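## Task

Put C16 on site 1 of carrier PC7, sitting flat within the locators, with well A1 in the corner marked A1. Push the carrier into tracks 13-18 until the lamp behind those tracks lights, and leave it resting down in the tracks. C15 and C51 stay in their nests, and sites 2 and 3 stay empty. Finish by opening the grippers and backing the arms away.

## Robot and tools

Robot and scene. Two arms, left_arm and right_arm, each ending in a two-finger gripper. There is one shared scene frame: the origin is on the table top between the arms, +x points out over the table, +z points up, and left_arm sits on the +y side. The names left and right do not match image sides. The URDF root of left_arm is at (-0.024, +0.234, +0.340) m and that of right_arm at (-0.031, -0.273, +0.340) m. Both bases are tilted. Their mounting plates and the frame behind them count as obstacles. Joint ranges in rad, base to gripper: waist -2.880..2.880, shoulder 0..3.142, elbow 0..3.019, wrist pitch -1.693..1.571, wrist yaw -1.571..1.571, wrist roll -2.094..2.094.

Gripper axes. The fingers point along the gripper's +z and close along its y. The reported end_effector_position is the point between the finger pads, roughly 1 cm short of the tips. At long reach it can be off from the true position.

Layout. Nests S1, S2 and S3 stand in a row next to the apron, with S1 closest to the arms. The carrier PC7 lies loose on the apron in front of the rails and may be slid or squared up there. Its site 1 is the one by the handle. The rails have tracks 1 to 18, numbered on the apron, with track 1 on the left as seen from the arms. On a labelled plate, well A1 is at the labelled short end, in the corner far from the labelled long side. In scene 1, M09 (deep-well block) is in S1, M06 (96-well) in S2 and M60 (384-well) in S3.

execute_actions(actions). actions is a list of actions, run in order. Each action is a table of at most 15 rows, and each row lasts one control step of 1/30 s. If the table is short, its last row repeats to fill 15 steps. Every row is a single list of 14 numbers, each in [-1, 1], covering both arms even if only one moves: dx, dy, dz, rx, ry, rz, opening for left_arm, then the same seven for right_arm. The first six numbers are an offset, not a pose. The offset is taken from that gripper's measured pose at the start of the action, in the gripper's own axes. Every row refers to that start pose, not to the row before it. For the first action of a call, the start is the last pose a result reported. Scale: 1.0 means 0.6 m or 180 degrees. rx, ry, rz form one rotation vector. The opening is absolute: +1 is fully open (0.094 m) and -1 is closed. An empty list just returns the current state and images.

move(target, speed, blocking). target is one 14-number row laid out as above, offset from the pose in the latest result that shows one. Each gripper follows a straight path, and both paths finish together in 0.5 to 10 s; a path still unfinished at 10 s stops short. speed is the top path speed in m/s, from 0.002 to 0.5, default 0.25; turning is capped at twice that value in rad/s. The opening is sent when the move starts. Paths do not avoid objects or the other arm, and a hand may lag, drift, or overshoot speed when its arm is near straight. With blocking=false the result comes back after 0.5 s while the arm keeps going. Until a result shows the move has ended, execute_actions and move are refused; call wait or stop first. The move: line reports the ending (done, off_target, moving, held, fault) and any limits. limits=paced means the sent pose was clipped. limits=held means a check held back some steps, after which the arm may speed up sharply. The result also gives each gripper's distance from its target.

wait(seconds), 0 to 10: lets time pass while each arm keeps its last command, and returns early if a running move ends. stop(): brakes a running move; the arm needs room to stop, and the fingers keep going. zoom_image(camera, region): gives a closer view of one camera's latest image. region is [x0, y0, x1, y1] in pixels from the top-left corner, at most 504 by 504. The cameras are cam_high and cam_low (896x504) and cam_left_wrist and cam_right_wrist (616x616). read_manual(section) returns the URDF licence texts; the only section is "licences". finished_scene(scene) ends the current scene, given its number, and cannot be undone.

Control behaviour. At each step the commanded pose is clipped to within 70 mm and 16 degrees of the measured pose, and position wins over orientation when both cannot be met. A far target can take several actions. Arms tend to finish a centimetre or more low and can sag further under zero offsets. To hold an arm still, send it the offset back to its wanted pose in the first call of a reply, then zeros, aiming higher if it still droops. Moves of a few mm may not shift the hand at all. Offsets come from the measured pose, so repeating one against something rigid adds no force, but against something that yields it goes deeper. Between calls the robot keeps its last command.

Results. The state line gives each gripper's position (m) and quat_wxyz in the scene frame. Hand target lines show where each controller is heading. grip_measured is the finger opening on the command scale, and the last Joint positions entry is the opening in metres; readings may be off by about 1 mm. Joint torques are raw drive outputs with offsets and noise. Other lines: pose unreachable (clearance check changed a command), too close, FAULT, MOTOR HOT (from 85 °C; at 100 °C the arm drops until it cools).

Gripping and care. To hold a part, command an opening about 0.03 below grip_measured; a smaller gap grips more gently. Pads push roughly 50-62 N, and less on parts thinner than 2 mm. Brief tugs or shoves on objects may occur. Fast contact and targets set far past a surface press hard. Avoid drops, slips, slams, arm-on-arm contact and anything leaving the table. Before ending, release the parts and pull back.

Each tool is called after "Emit:" as a command line: name --argument value for each argument, lists and objects as JSON in quotes; but a table of rows of numbers goes row by row, as --pt "numbers of a row", without its own name.

## Session

Emit:
execute_actions --actions '[]'

Scene clock: 0.00 s.
left_arm: end_effector_position=(+0.4536, +0.5297, +0.2495) grip_measured=+1.000 end_effector_quat_wxyz=(+0.374, -0.056, +0.926, +0.024) | right_arm: end_effector_position=(-0.0887, -0.7121, +0.1704) grip_measured=+1.000 end_effector_quat_wxyz=(-0.006, +0.761, +0.549, +0.346)
Joint positions: left_arm=[0.481 1.318 0.695 0.263 0.253 0.492 0.094] | right_arm=[-2.055  2.267  1.435 -1.43  -0.841 -0.484  0.094]
Joint velocities: left_arm=[-0.005 -0.005  0.002  0.012  0.007 -0.051  0.   ] | right_arm=[-0.005  0.005 -0.007  0.002 -0.125  0.022  0.   ]
Joint torques (N m, as the arm reports them, + toward a larger angle): no reading
Motor temperatures (°C, as the motors report them): left_arm=[20 24 21 18 19 17] | right_arm=[19 19 21 17 20 17]
Hand target (left_arm): +0.460, +0.536, +0.256; +0.382, -0.055, +0.922, +0.030
Hand target (right_arm): -0.089, -0.717, +0.173; -0.004, +0.760, +0.552, +0.343

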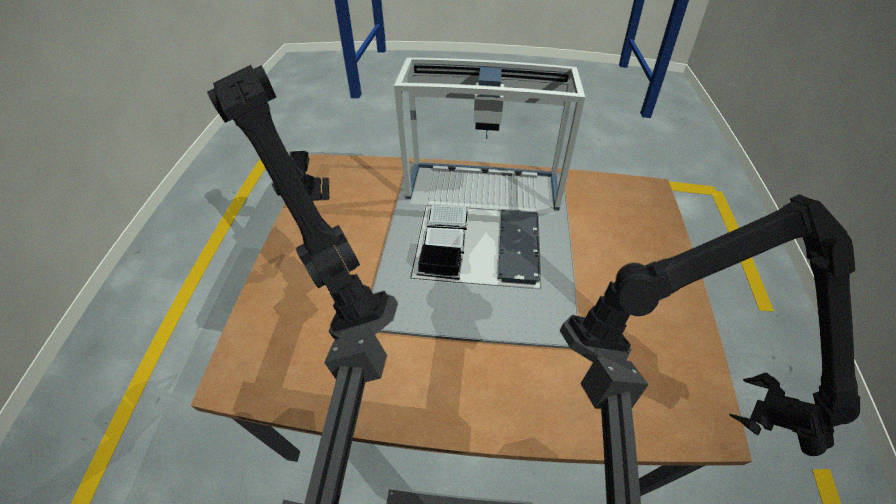

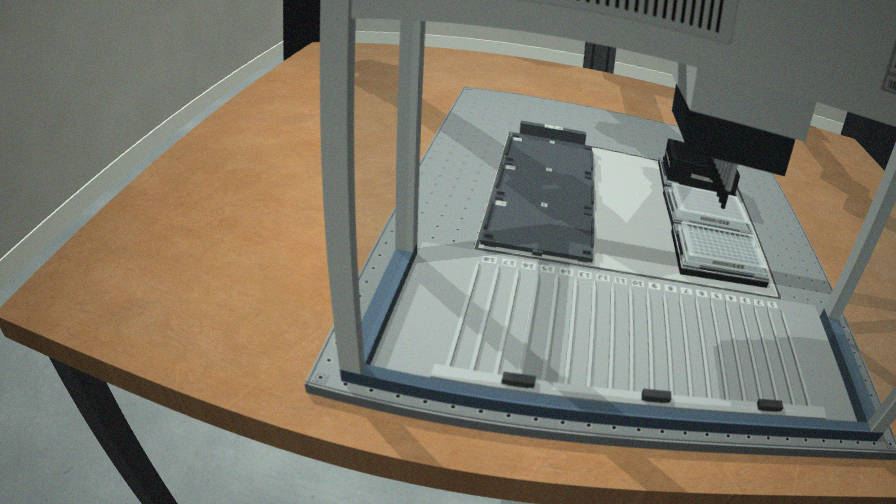

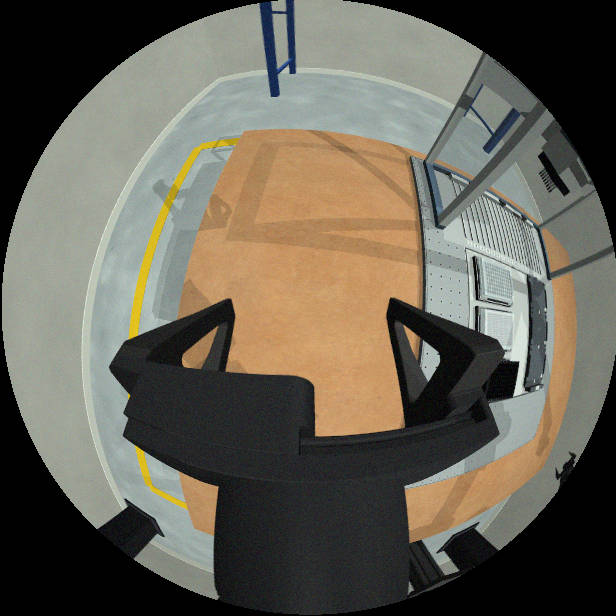

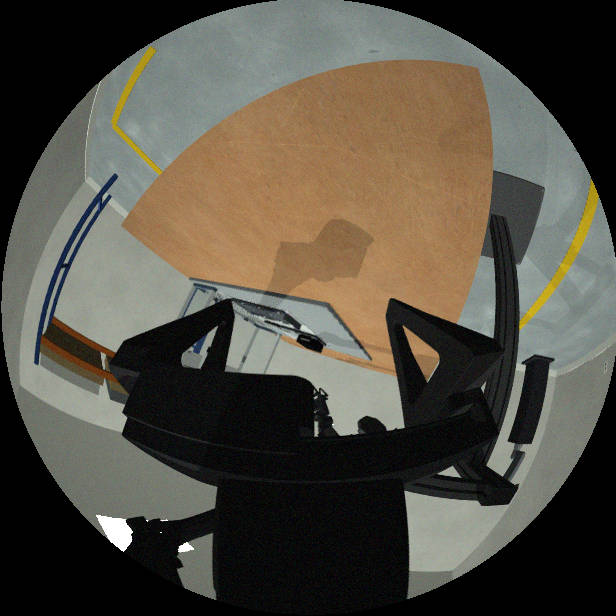

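Emit:
move --target '[0.116,-0.705,0.118,0.206,0.181,0.509,1,0.528,0.395,0.387,0.104,-0.112,-0.627,0.3]' --speed 0.25

Scene clock: 13.77 s.
left_arm: end_effector_position=(+0.4989, +0.1137, +0.1490) grip_measured=+1.000 end_effector_quat_wxyz=(-0.001, +0.703, +0.711, -0.001) | right_arm: end_effector_position=(+0.2862, -0.4596, +0.2539) grip_measured=+0.303 end_effector_quat_wxyz=(+0.259, +0.019, +0.966, +0.001)
Joint positions: left_arm=[-0.406  1.978  1.206 -0.55  -0.504  1.352  0.094] | right_arm=[-0.924  0.922  0.298  0.044 -0.407 -0.541  0.061]
Joint velocities: left_arm=[-0.005  0.005 -0.012 -0.007  0.051 -0.022  0.   ] | right_arm=[-0.005  0.015 -0.007 -0.017 -0.051 -0.022 -0.001]
Joint torques (N m, as the arm reports them, + toward a larger angle): left_arm=[-11.01 -14.96   6.52   0.01   0.02   0.15] | right_arm=[ 1.74 -6.09  3.73  1.54 -0.12 -0.07]
Motor temperatures (°C, as the motors report them): left_arm=[20 24 22 18 19 17] | right_arm=[20 21 21 17 21 17]
Hand target (left_arm): +0.507, +0.108, +0.153; +0.002, +0.711, +0.703, +0.001
Hand target (right_arm): +0.291, -0.460, +0.258; +0.269, +0.009, +0.963, -0.006
Off the commanded pose (left_arm): 0.006 m, 1 deg.
Off the commanded pose (right_arm): 0.009 m, 2 deg.
move: done

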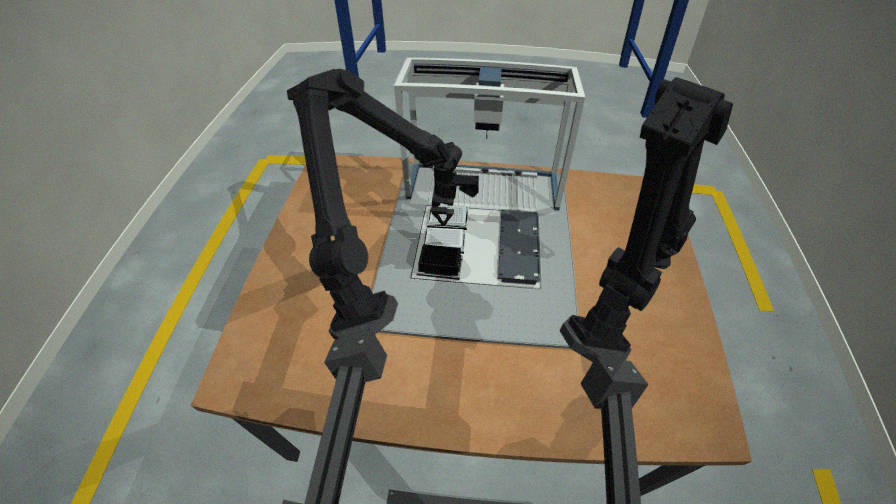

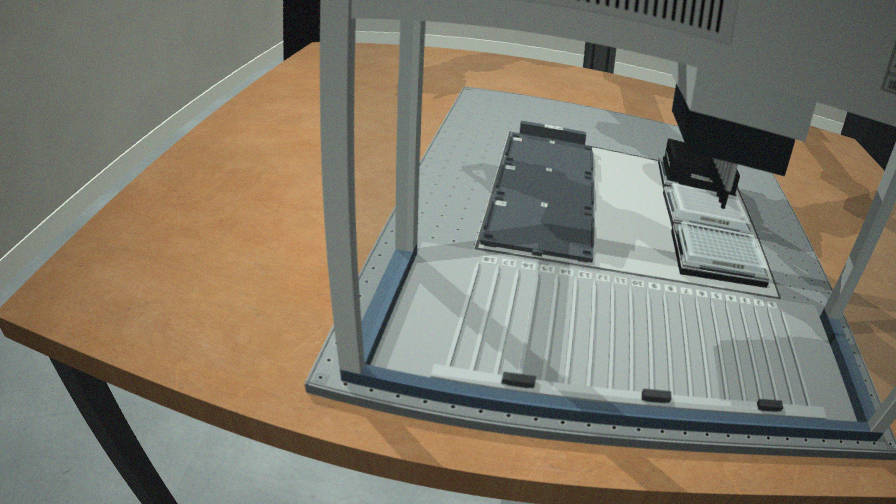

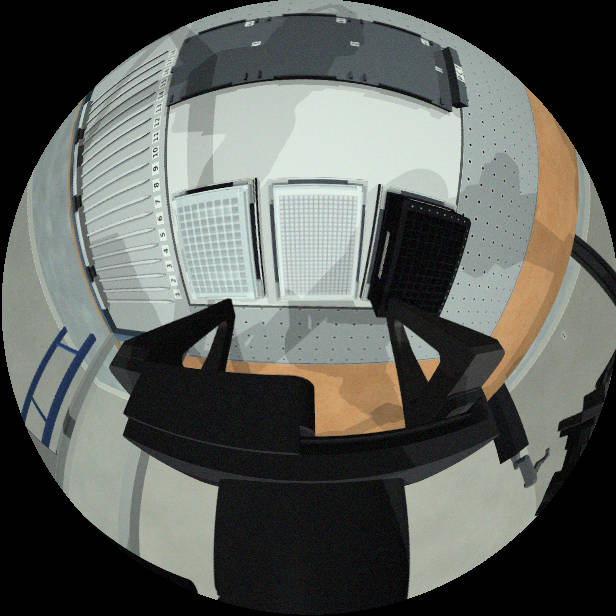

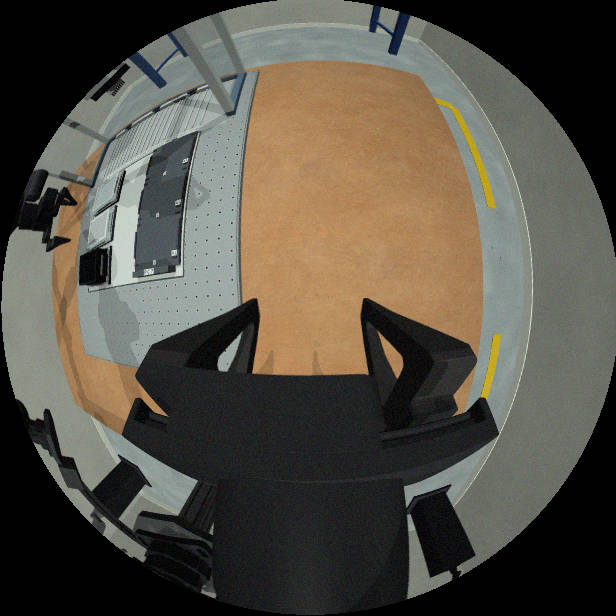

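Emit:
move --target '[-0.018,0.002,0.1,0,0,0.004,1,0,0,0,0,0,0,0.3]' --speed 0.08

Emit:
zoom_image --camera "cam_left_wrist" --region '[180,140,440,380]'

Scene clock: 16.97 s.
left_arm: end_effector_position=(+0.4874, +0.1003, +0.0923) grip_measured=+1.000 end_effector_quat_wxyz=(-0.010, +0.710, +0.704, -0.007) | right_arm: end_effector_position=(+0.2862, -0.4596, +0.2539) grip_measured=+0.303 end_effector_quat_wxyz=(+0.259, +0.019, +0.966, +0.001)
Joint positions: left_arm=[-0.38   2.105  1.23  -0.457 -0.498  1.39   0.094] | right_arm=[-0.924  0.922  0.298  0.044 -0.407 -0.542  0.061]
Joint velocities: left_arm=[-0.024  0.005  0.002 -0.012  0.066  0.007  0.   ] | right_arm=[ 0.005 -0.005 -0.007  0.002  0.037 -0.022 -0.   ]
Joint torques (N m, as the arm reports them, + toward a larger angle): left_arm=[ -9.61 -15.52   5.43   0.99   0.24   0.15] | right_arm=[ 0.65 -4.74  3.75  0.95 -0.2   0.  ]
Motor temperatures (°C, as the motors report them): left_arm=[20 25 22 18 19 17] | right_arm=[20 21 21 17 21 17]
Hand target (left_arm): +0.500, +0.103, +0.089; -0.001, +0.708, +0.706, -0.001
Hand target (right_arm): +0.286, -0.460, +0.254; +0.259, +0.020, +0.966, +0.001
Off the commanded pose (left_arm): 0.013 m, 1 deg.
Off the commanded pose (right_arm): 0.000 m, 0 deg.
move: off_target (left_arm)

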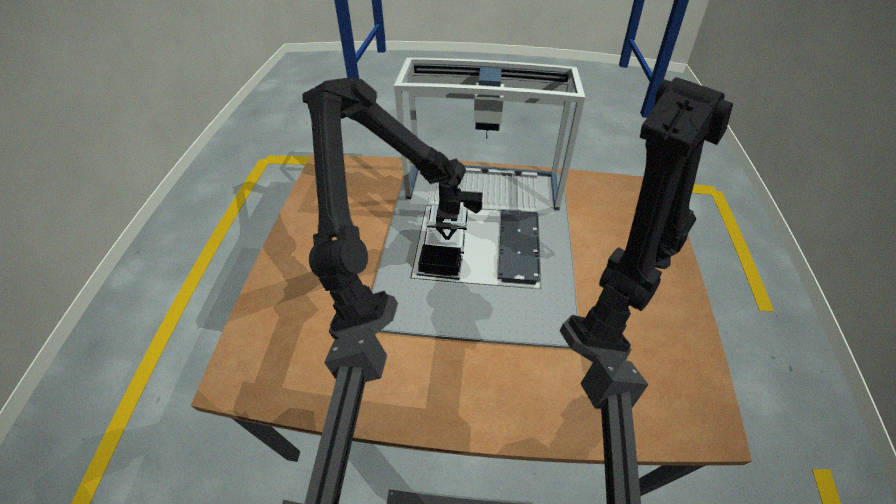

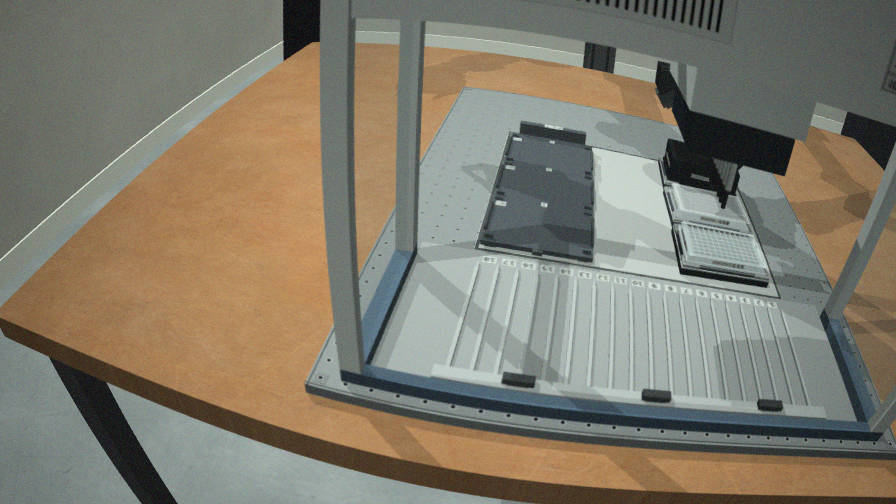

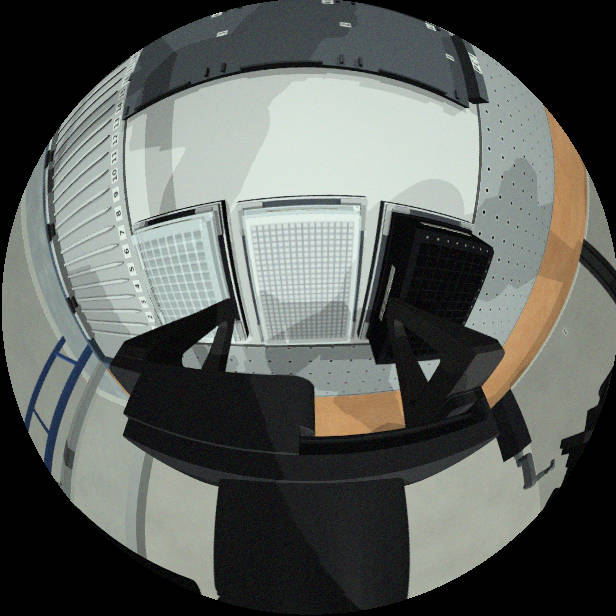

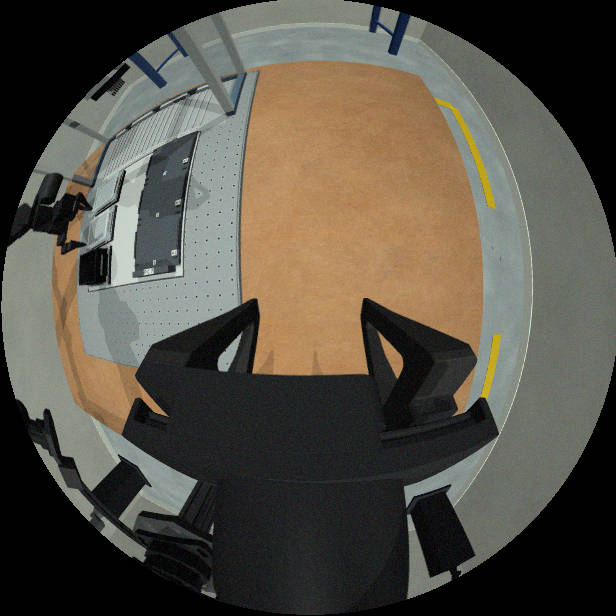

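Region (180, 140, 440, 380) of cam_left_wrist's 616x616 image, scaled by 1.938, with more detail than that image has; it fills the top 465 rows of this view, and the rest is white.

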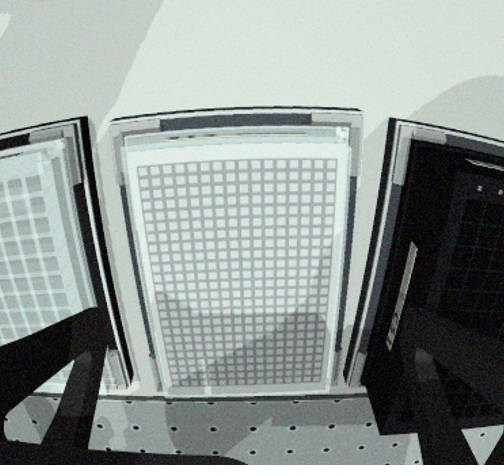

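Emit:
move --target '[0.012,0.03,0.055,-0.01,-0.002,-0.003,1,0,0,0,0,0,0,0.3]' --speed 0.04

Scene clock: 20.03 s.
left_arm: end_effector_position=(+0.4955, +0.1050, +0.0654) grip_measured=+1.000 end_effector_quat_wxyz=(-0.002, +0.709, +0.706, -0.002) | right_arm: end_effector_position=(+0.2862, -0.4596, +0.2539) grip_measured=+0.303 end_effector_quat_wxyz=(+0.259, +0.019, +0.966, +0.001)
Joint positions: left_arm=[-0.346  2.156  1.255 -0.392 -0.488  1.431  0.094] | right_arm=[-0.924  0.922  0.298  0.044 -0.407 -0.542  0.061]
Joint velocities: left_arm=[ 0.005 -0.005 -0.012  0.007 -0.007  0.007  0.   ] | right_arm=[ 0.005 -0.005 -0.017  0.002 -0.022 -0.022  0.001]
Joint torques (N m, as the arm reports them, + toward a larger angle): left_arm=[ -9.25 -15.27   4.94   1.01   0.21   0.16] | right_arm=[ 0.78 -5.18  3.88  0.97 -0.2   0.03]
Motor temperatures (°C, as the motors report them): left_arm=[20 25 22 18 19 17] | right_arm=[19 21 22 17 21 17]
Hand target (left_arm): +0.504, +0.108, +0.059; +0.003, +0.707, +0.707, +0.002
Hand target (right_arm): +0.286, -0.460, +0.254; +0.259, +0.019, +0.966, +0.001
Off the commanded pose (left_arm): 0.012 m, 1 deg.
Off the commanded pose (right_arm): 0.000 m, 0 deg.
move: off_target (left_arm)

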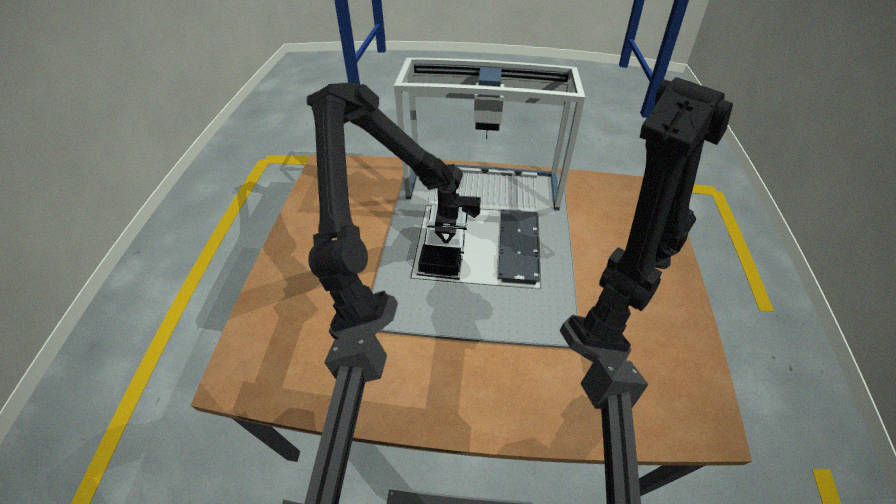

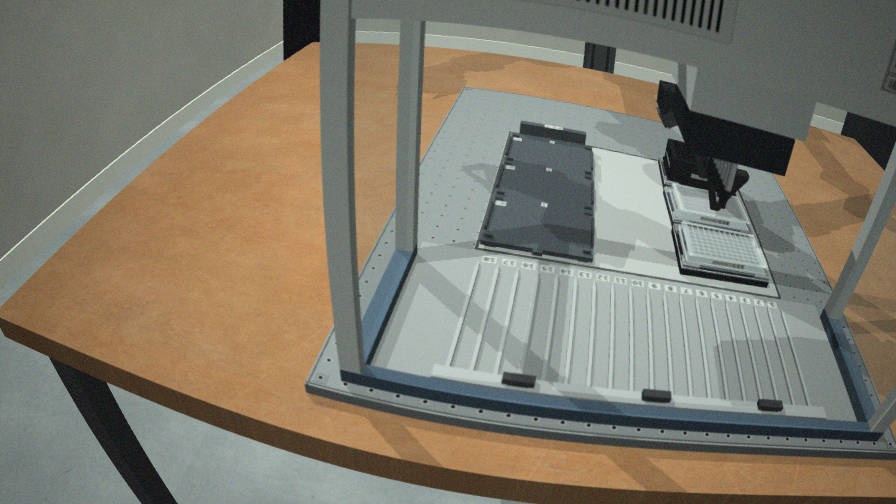

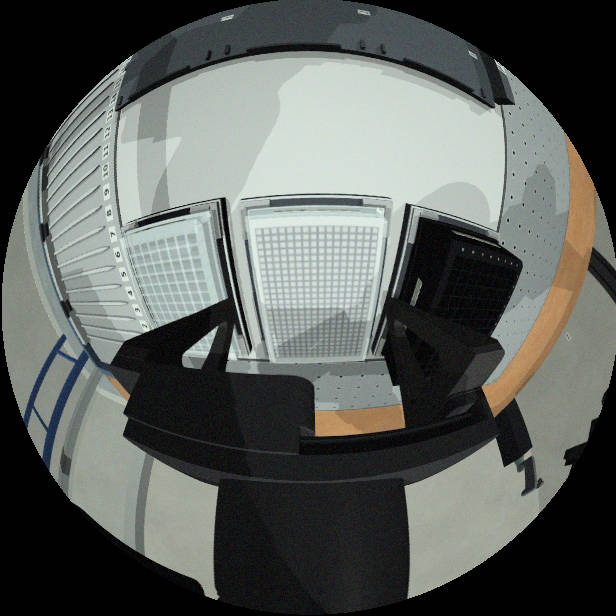

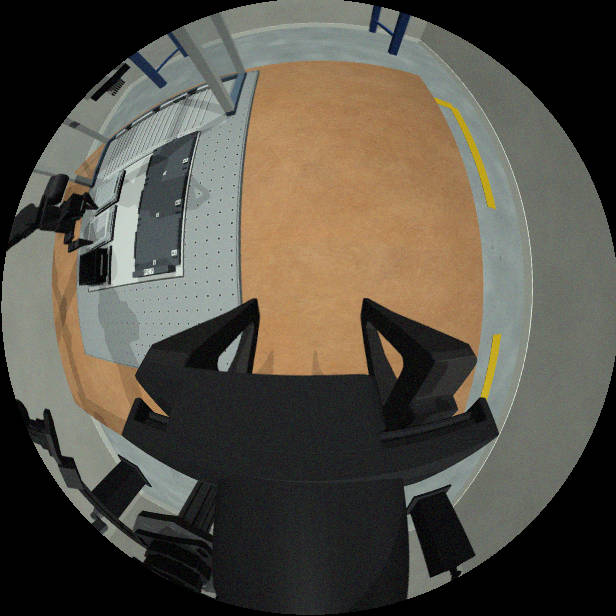

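Emit:
move --target '[0.004,0.008,0.051,0,0,0,1,0,0,0,0,0,0,0.3]' --speed 0.02

Scene clock: 24.17 s.
left_arm: end_effector_position=(+0.4913, +0.1039, +0.0415) grip_measured=+1.000 end_effector_quat_wxyz=(-0.007, +0.711, +0.703, -0.006) | right_arm: end_effector_position=(+0.2862, -0.4596, +0.2539) grip_measured=+0.303 end_effector_quat_wxyz=(+0.259, +0.019, +0.966, +0.001)
Joint positions: left_arm=[-0.328  2.209  1.277 -0.368 -0.483  1.45   0.094] | right_arm=[-0.924  0.922  0.298  0.044 -0.407 -0.542  0.061]
Joint velocities: left_arm=[-0.005  0.015  0.002  0.002 -0.037 -0.051  0.   ] | right_arm=[-0.015 -0.005 -0.007  0.002  0.066 -0.051 -0.   ]
Joint torques (N m, as the arm reports them, + toward a larger angle): left_arm=[ -9.49 -15.58   4.6    0.98   0.24   0.15] | right_arm=[ 0.85 -5.58  3.78  0.93 -0.18  0.02]
Motor temperatures (°C, as the motors report them): left_arm=[20 25 22 18 19 17] | right_arm=[19 20 22 17 21 17]
Hand target (left_arm): +0.500, +0.107, +0.035; -0.002, +0.709, +0.706, -0.002
Hand target (right_arm): +0.286, -0.460, +0.254; +0.259, +0.019, +0.966, +0.001
Off the commanded pose (left_arm): 0.012 m, 1 deg.
Off the commanded pose (right_arm): 0.000 m, 0 deg.
move: off_target (left_arm)

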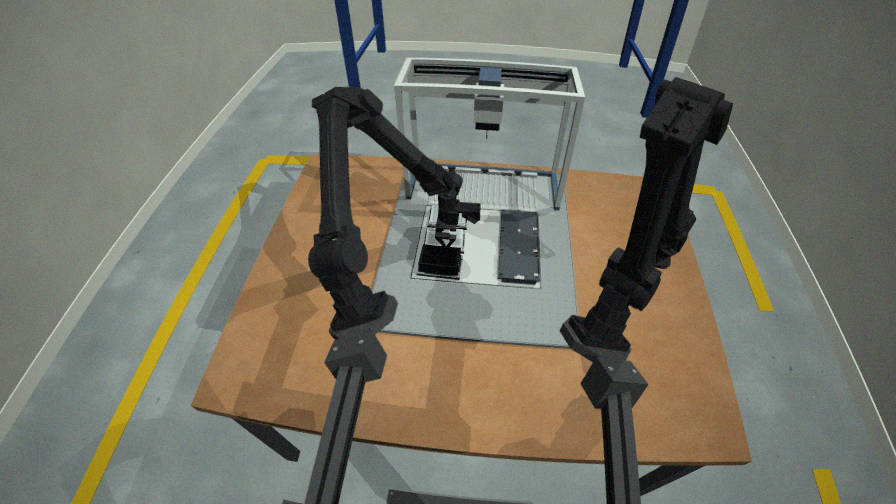

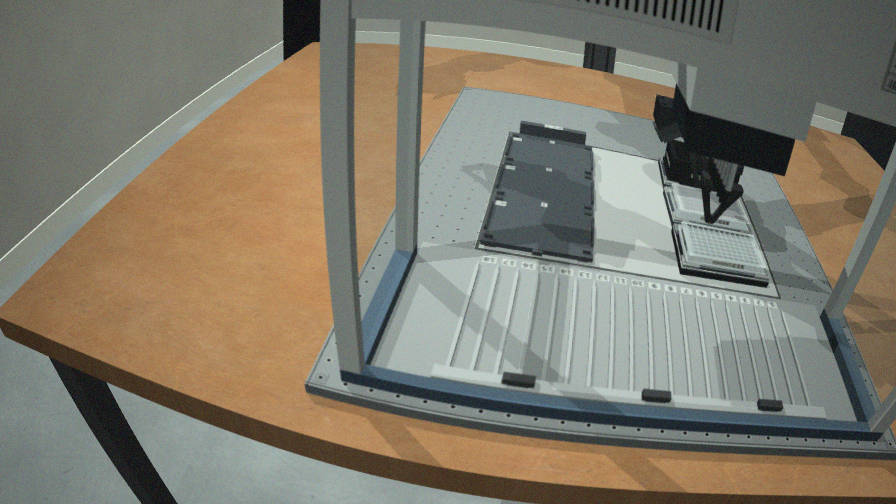

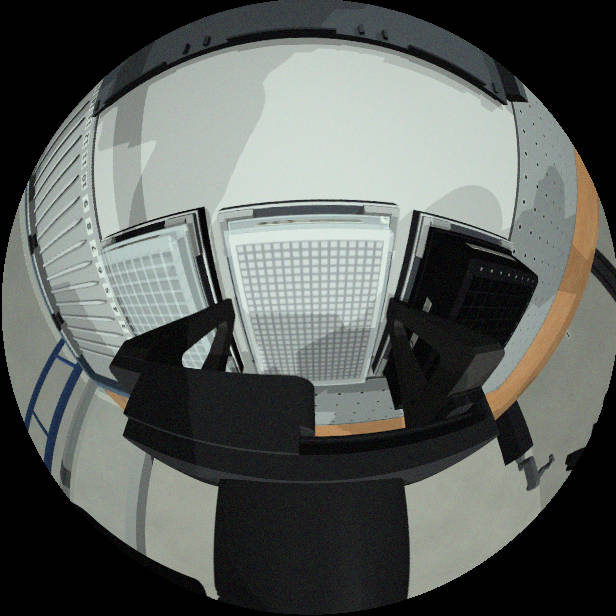

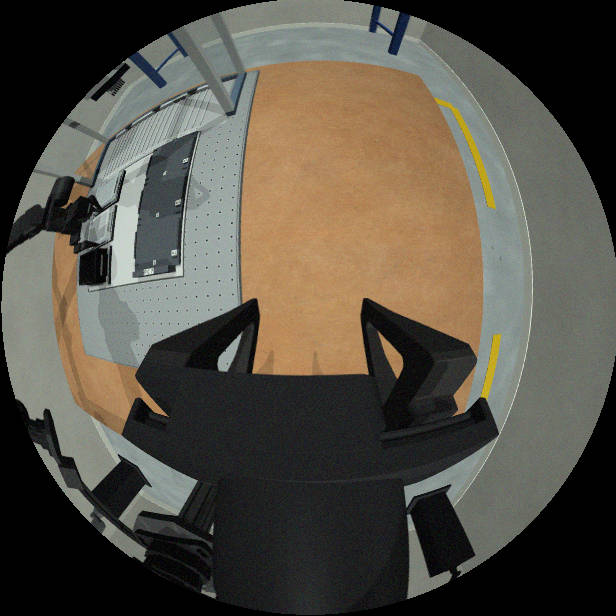

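Emit:
execute_actions --actions '[]'

Scene clock: 34.50 s.
left_arm: end_effector_position=(+0.4913, +0.1039, +0.0415) grip_measured=+1.000 end_effector_quat_wxyz=(-0.007, +0.711, +0.703, -0.006) | right_arm: end_effector_position=(+0.2862, -0.4596, +0.2539) grip_measured=+0.303 end_effector_quat_wxyz=(+0.259, +0.019, +0.966, +0.001)
Joint positions: left_arm=[-0.328  2.209  1.277 -0.368 -0.483  1.45   0.094] | right_arm=[-0.924  0.922  0.298  0.044 -0.407 -0.542  0.061]
Joint velocities: left_arm=[-0.005 -0.005 -0.002  0.002  0.022 -0.022  0.   ] | right_arm=[-0.005  0.015 -0.012 -0.002 -0.022 -0.037  0.001]
Joint torques (N m, as the arm reports them, + toward a larger angle): left_arm=[ -9.49 -15.46   4.59   0.98   0.24   0.17] | right_arm=[ 0.92 -5.2   3.81  1.   -0.17  0.04]
Motor temperatures (°C, as the motors report them): left_arm=[20 25 22 18 19 17] | right_arm=[19 20 22 17 21 17]
Hand target (left_arm): +0.500, +0.107, +0.035; -0.002, +0.709, +0.706, -0.002
Hand target (right_arm): +0.286, -0.460, +0.254; +0.259, +0.019, +0.966, +0.001
Off the commanded pose (left_arm): 0.012 m, 1 deg.
Off the commanded pose (right_arm): 0.000 m, 0 deg.

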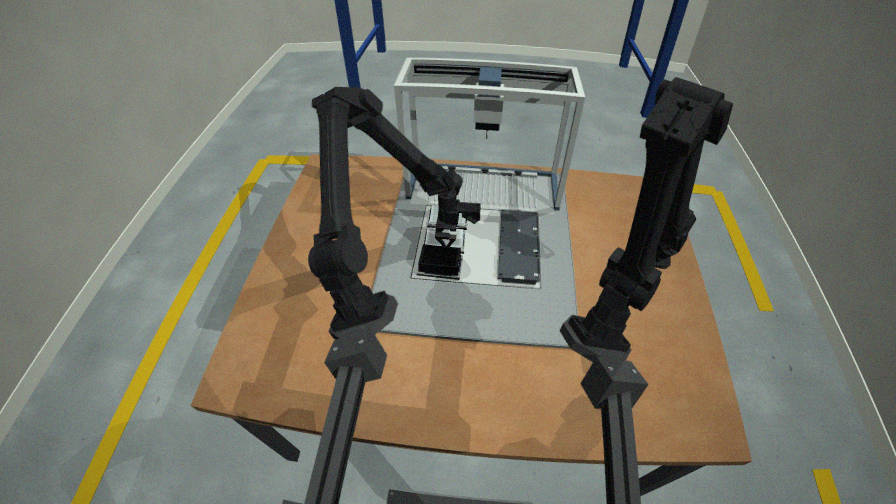

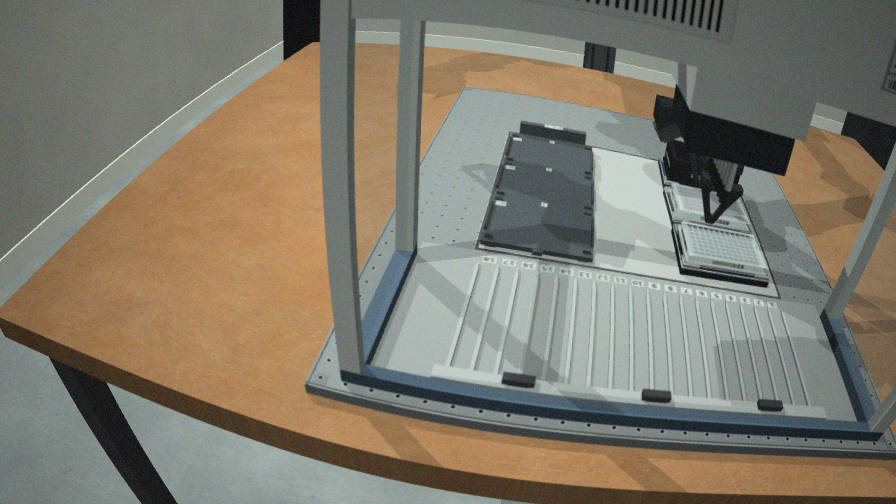

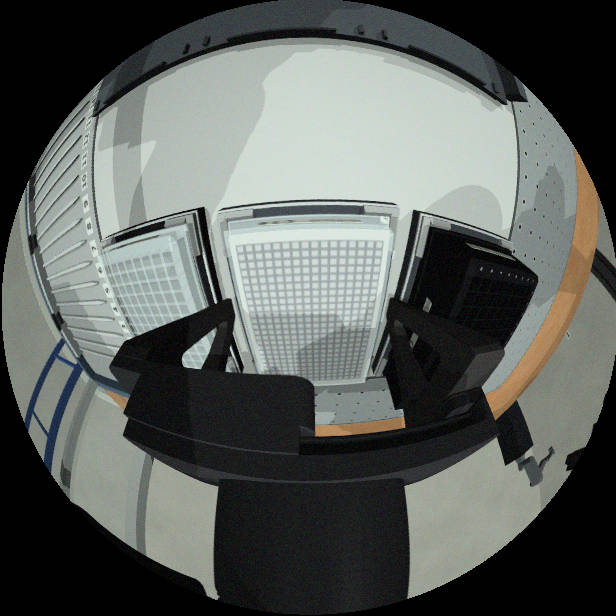

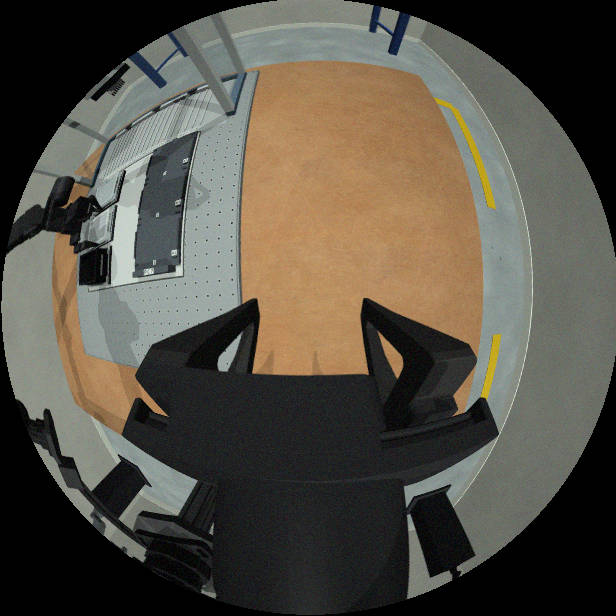

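Emit:
execute_actions --actions '[[[0.005,0.015,0.017,0,0,0,1,0,0,0,0,0,0,0.3]],[[0.005,0.015,0.008,0,0,0,0.8,0,0,0,0,0,0,0.3]],[[0.003,0.008,0.005,0,0,0,0.70,0,0,0,0,0,0,0.3]]]'

Scene clock: 38.23 s.
left_arm: end_effector_position=(+0.4913, +0.1011, +0.0356) grip_measured=+0.725 end_effector_quat_wxyz=(-0.010, +0.713, +0.701, -0.011) | right_arm: end_effector_position=(+0.2862, -0.4596, +0.2539) grip_measured=+0.303 end_effector_quat_wxyz=(+0.259, +0.019, +0.966, +0.001)
Joint positions: left_arm=[-0.327  2.227  1.296 -0.38  -0.479  1.453  0.081] | right_arm=[-0.924  0.922  0.298  0.044 -0.407 -0.542  0.061]
Joint velocities: left_arm=[-0.024  0.005  0.002  0.002 -0.037 -0.022  0.001] | right_arm=[-0.015 -0.015 -0.002 -0.007  0.037  0.007  0.   ]
Joint torques (N m, as the arm reports them, + toward a larger angle): left_arm=[-10.17 -15.97   4.38   0.34   0.13   0.11] | right_arm=[ 1.22 -4.9   3.83  0.91 -0.22  0.05]
Motor temperatures (°C, as the motors report them): left_arm=[20 25 22 18 19 17] | right_arm=[19 20 22 17 21 17]
Hand target (left_arm): +0.497, +0.103, +0.033; -0.010, +0.713, +0.701, -0.010
Hand target (right_arm): +0.286, -0.460, +0.254; +0.259, +0.019, +0.966, +0.001
Off the commanded pose (left_arm): 0.007 m, 0 deg.
Off the commanded pose (right_arm): 0.000 m, 0 deg.

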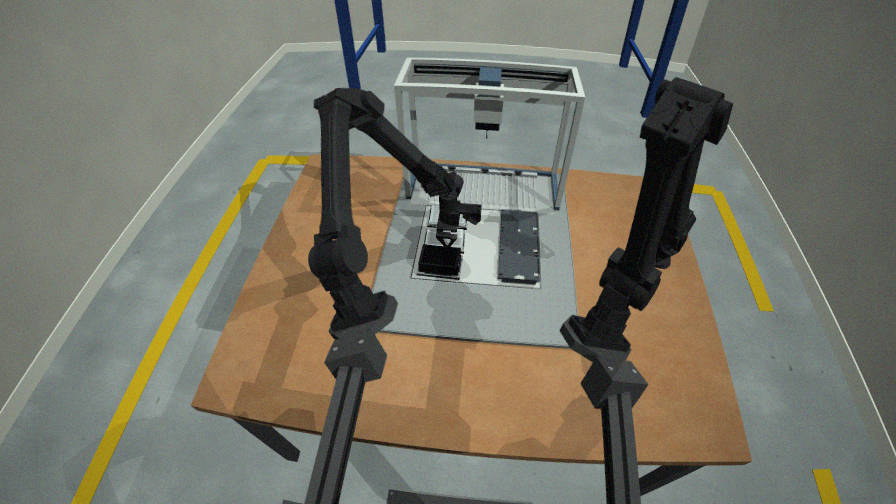

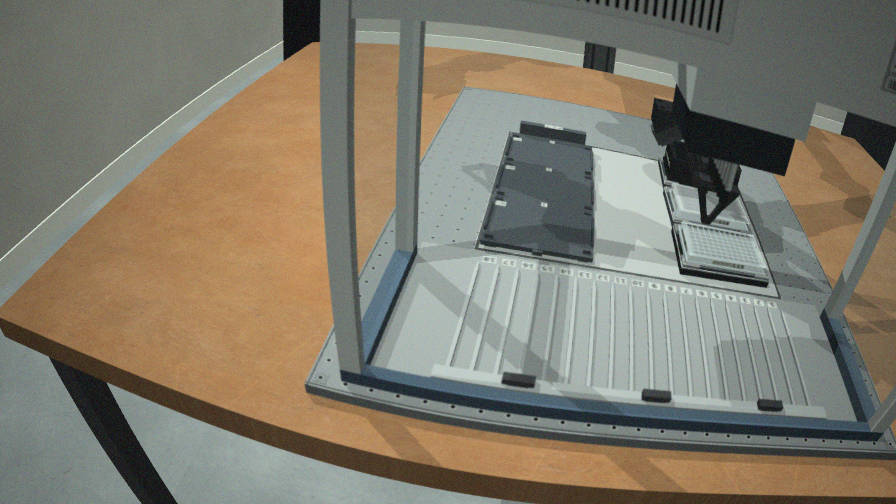

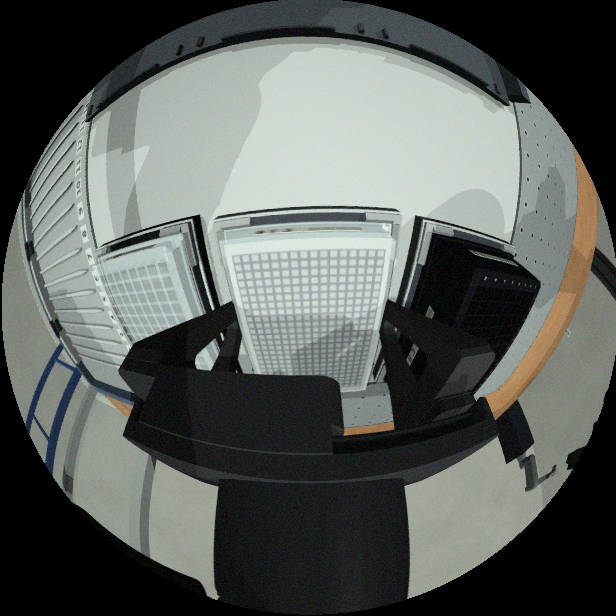

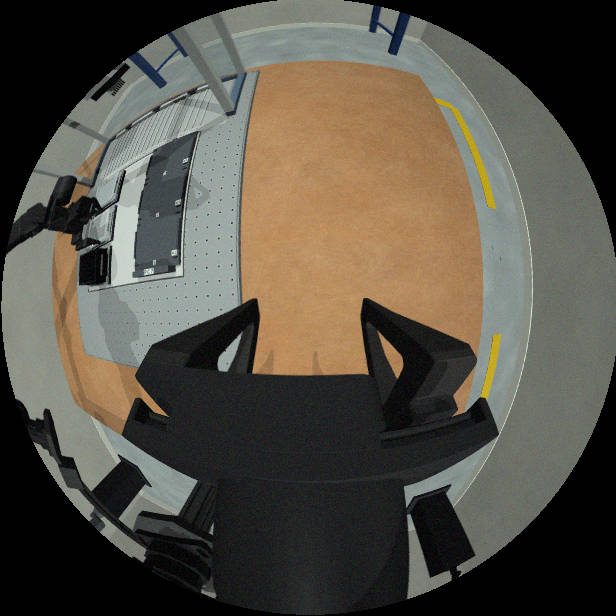

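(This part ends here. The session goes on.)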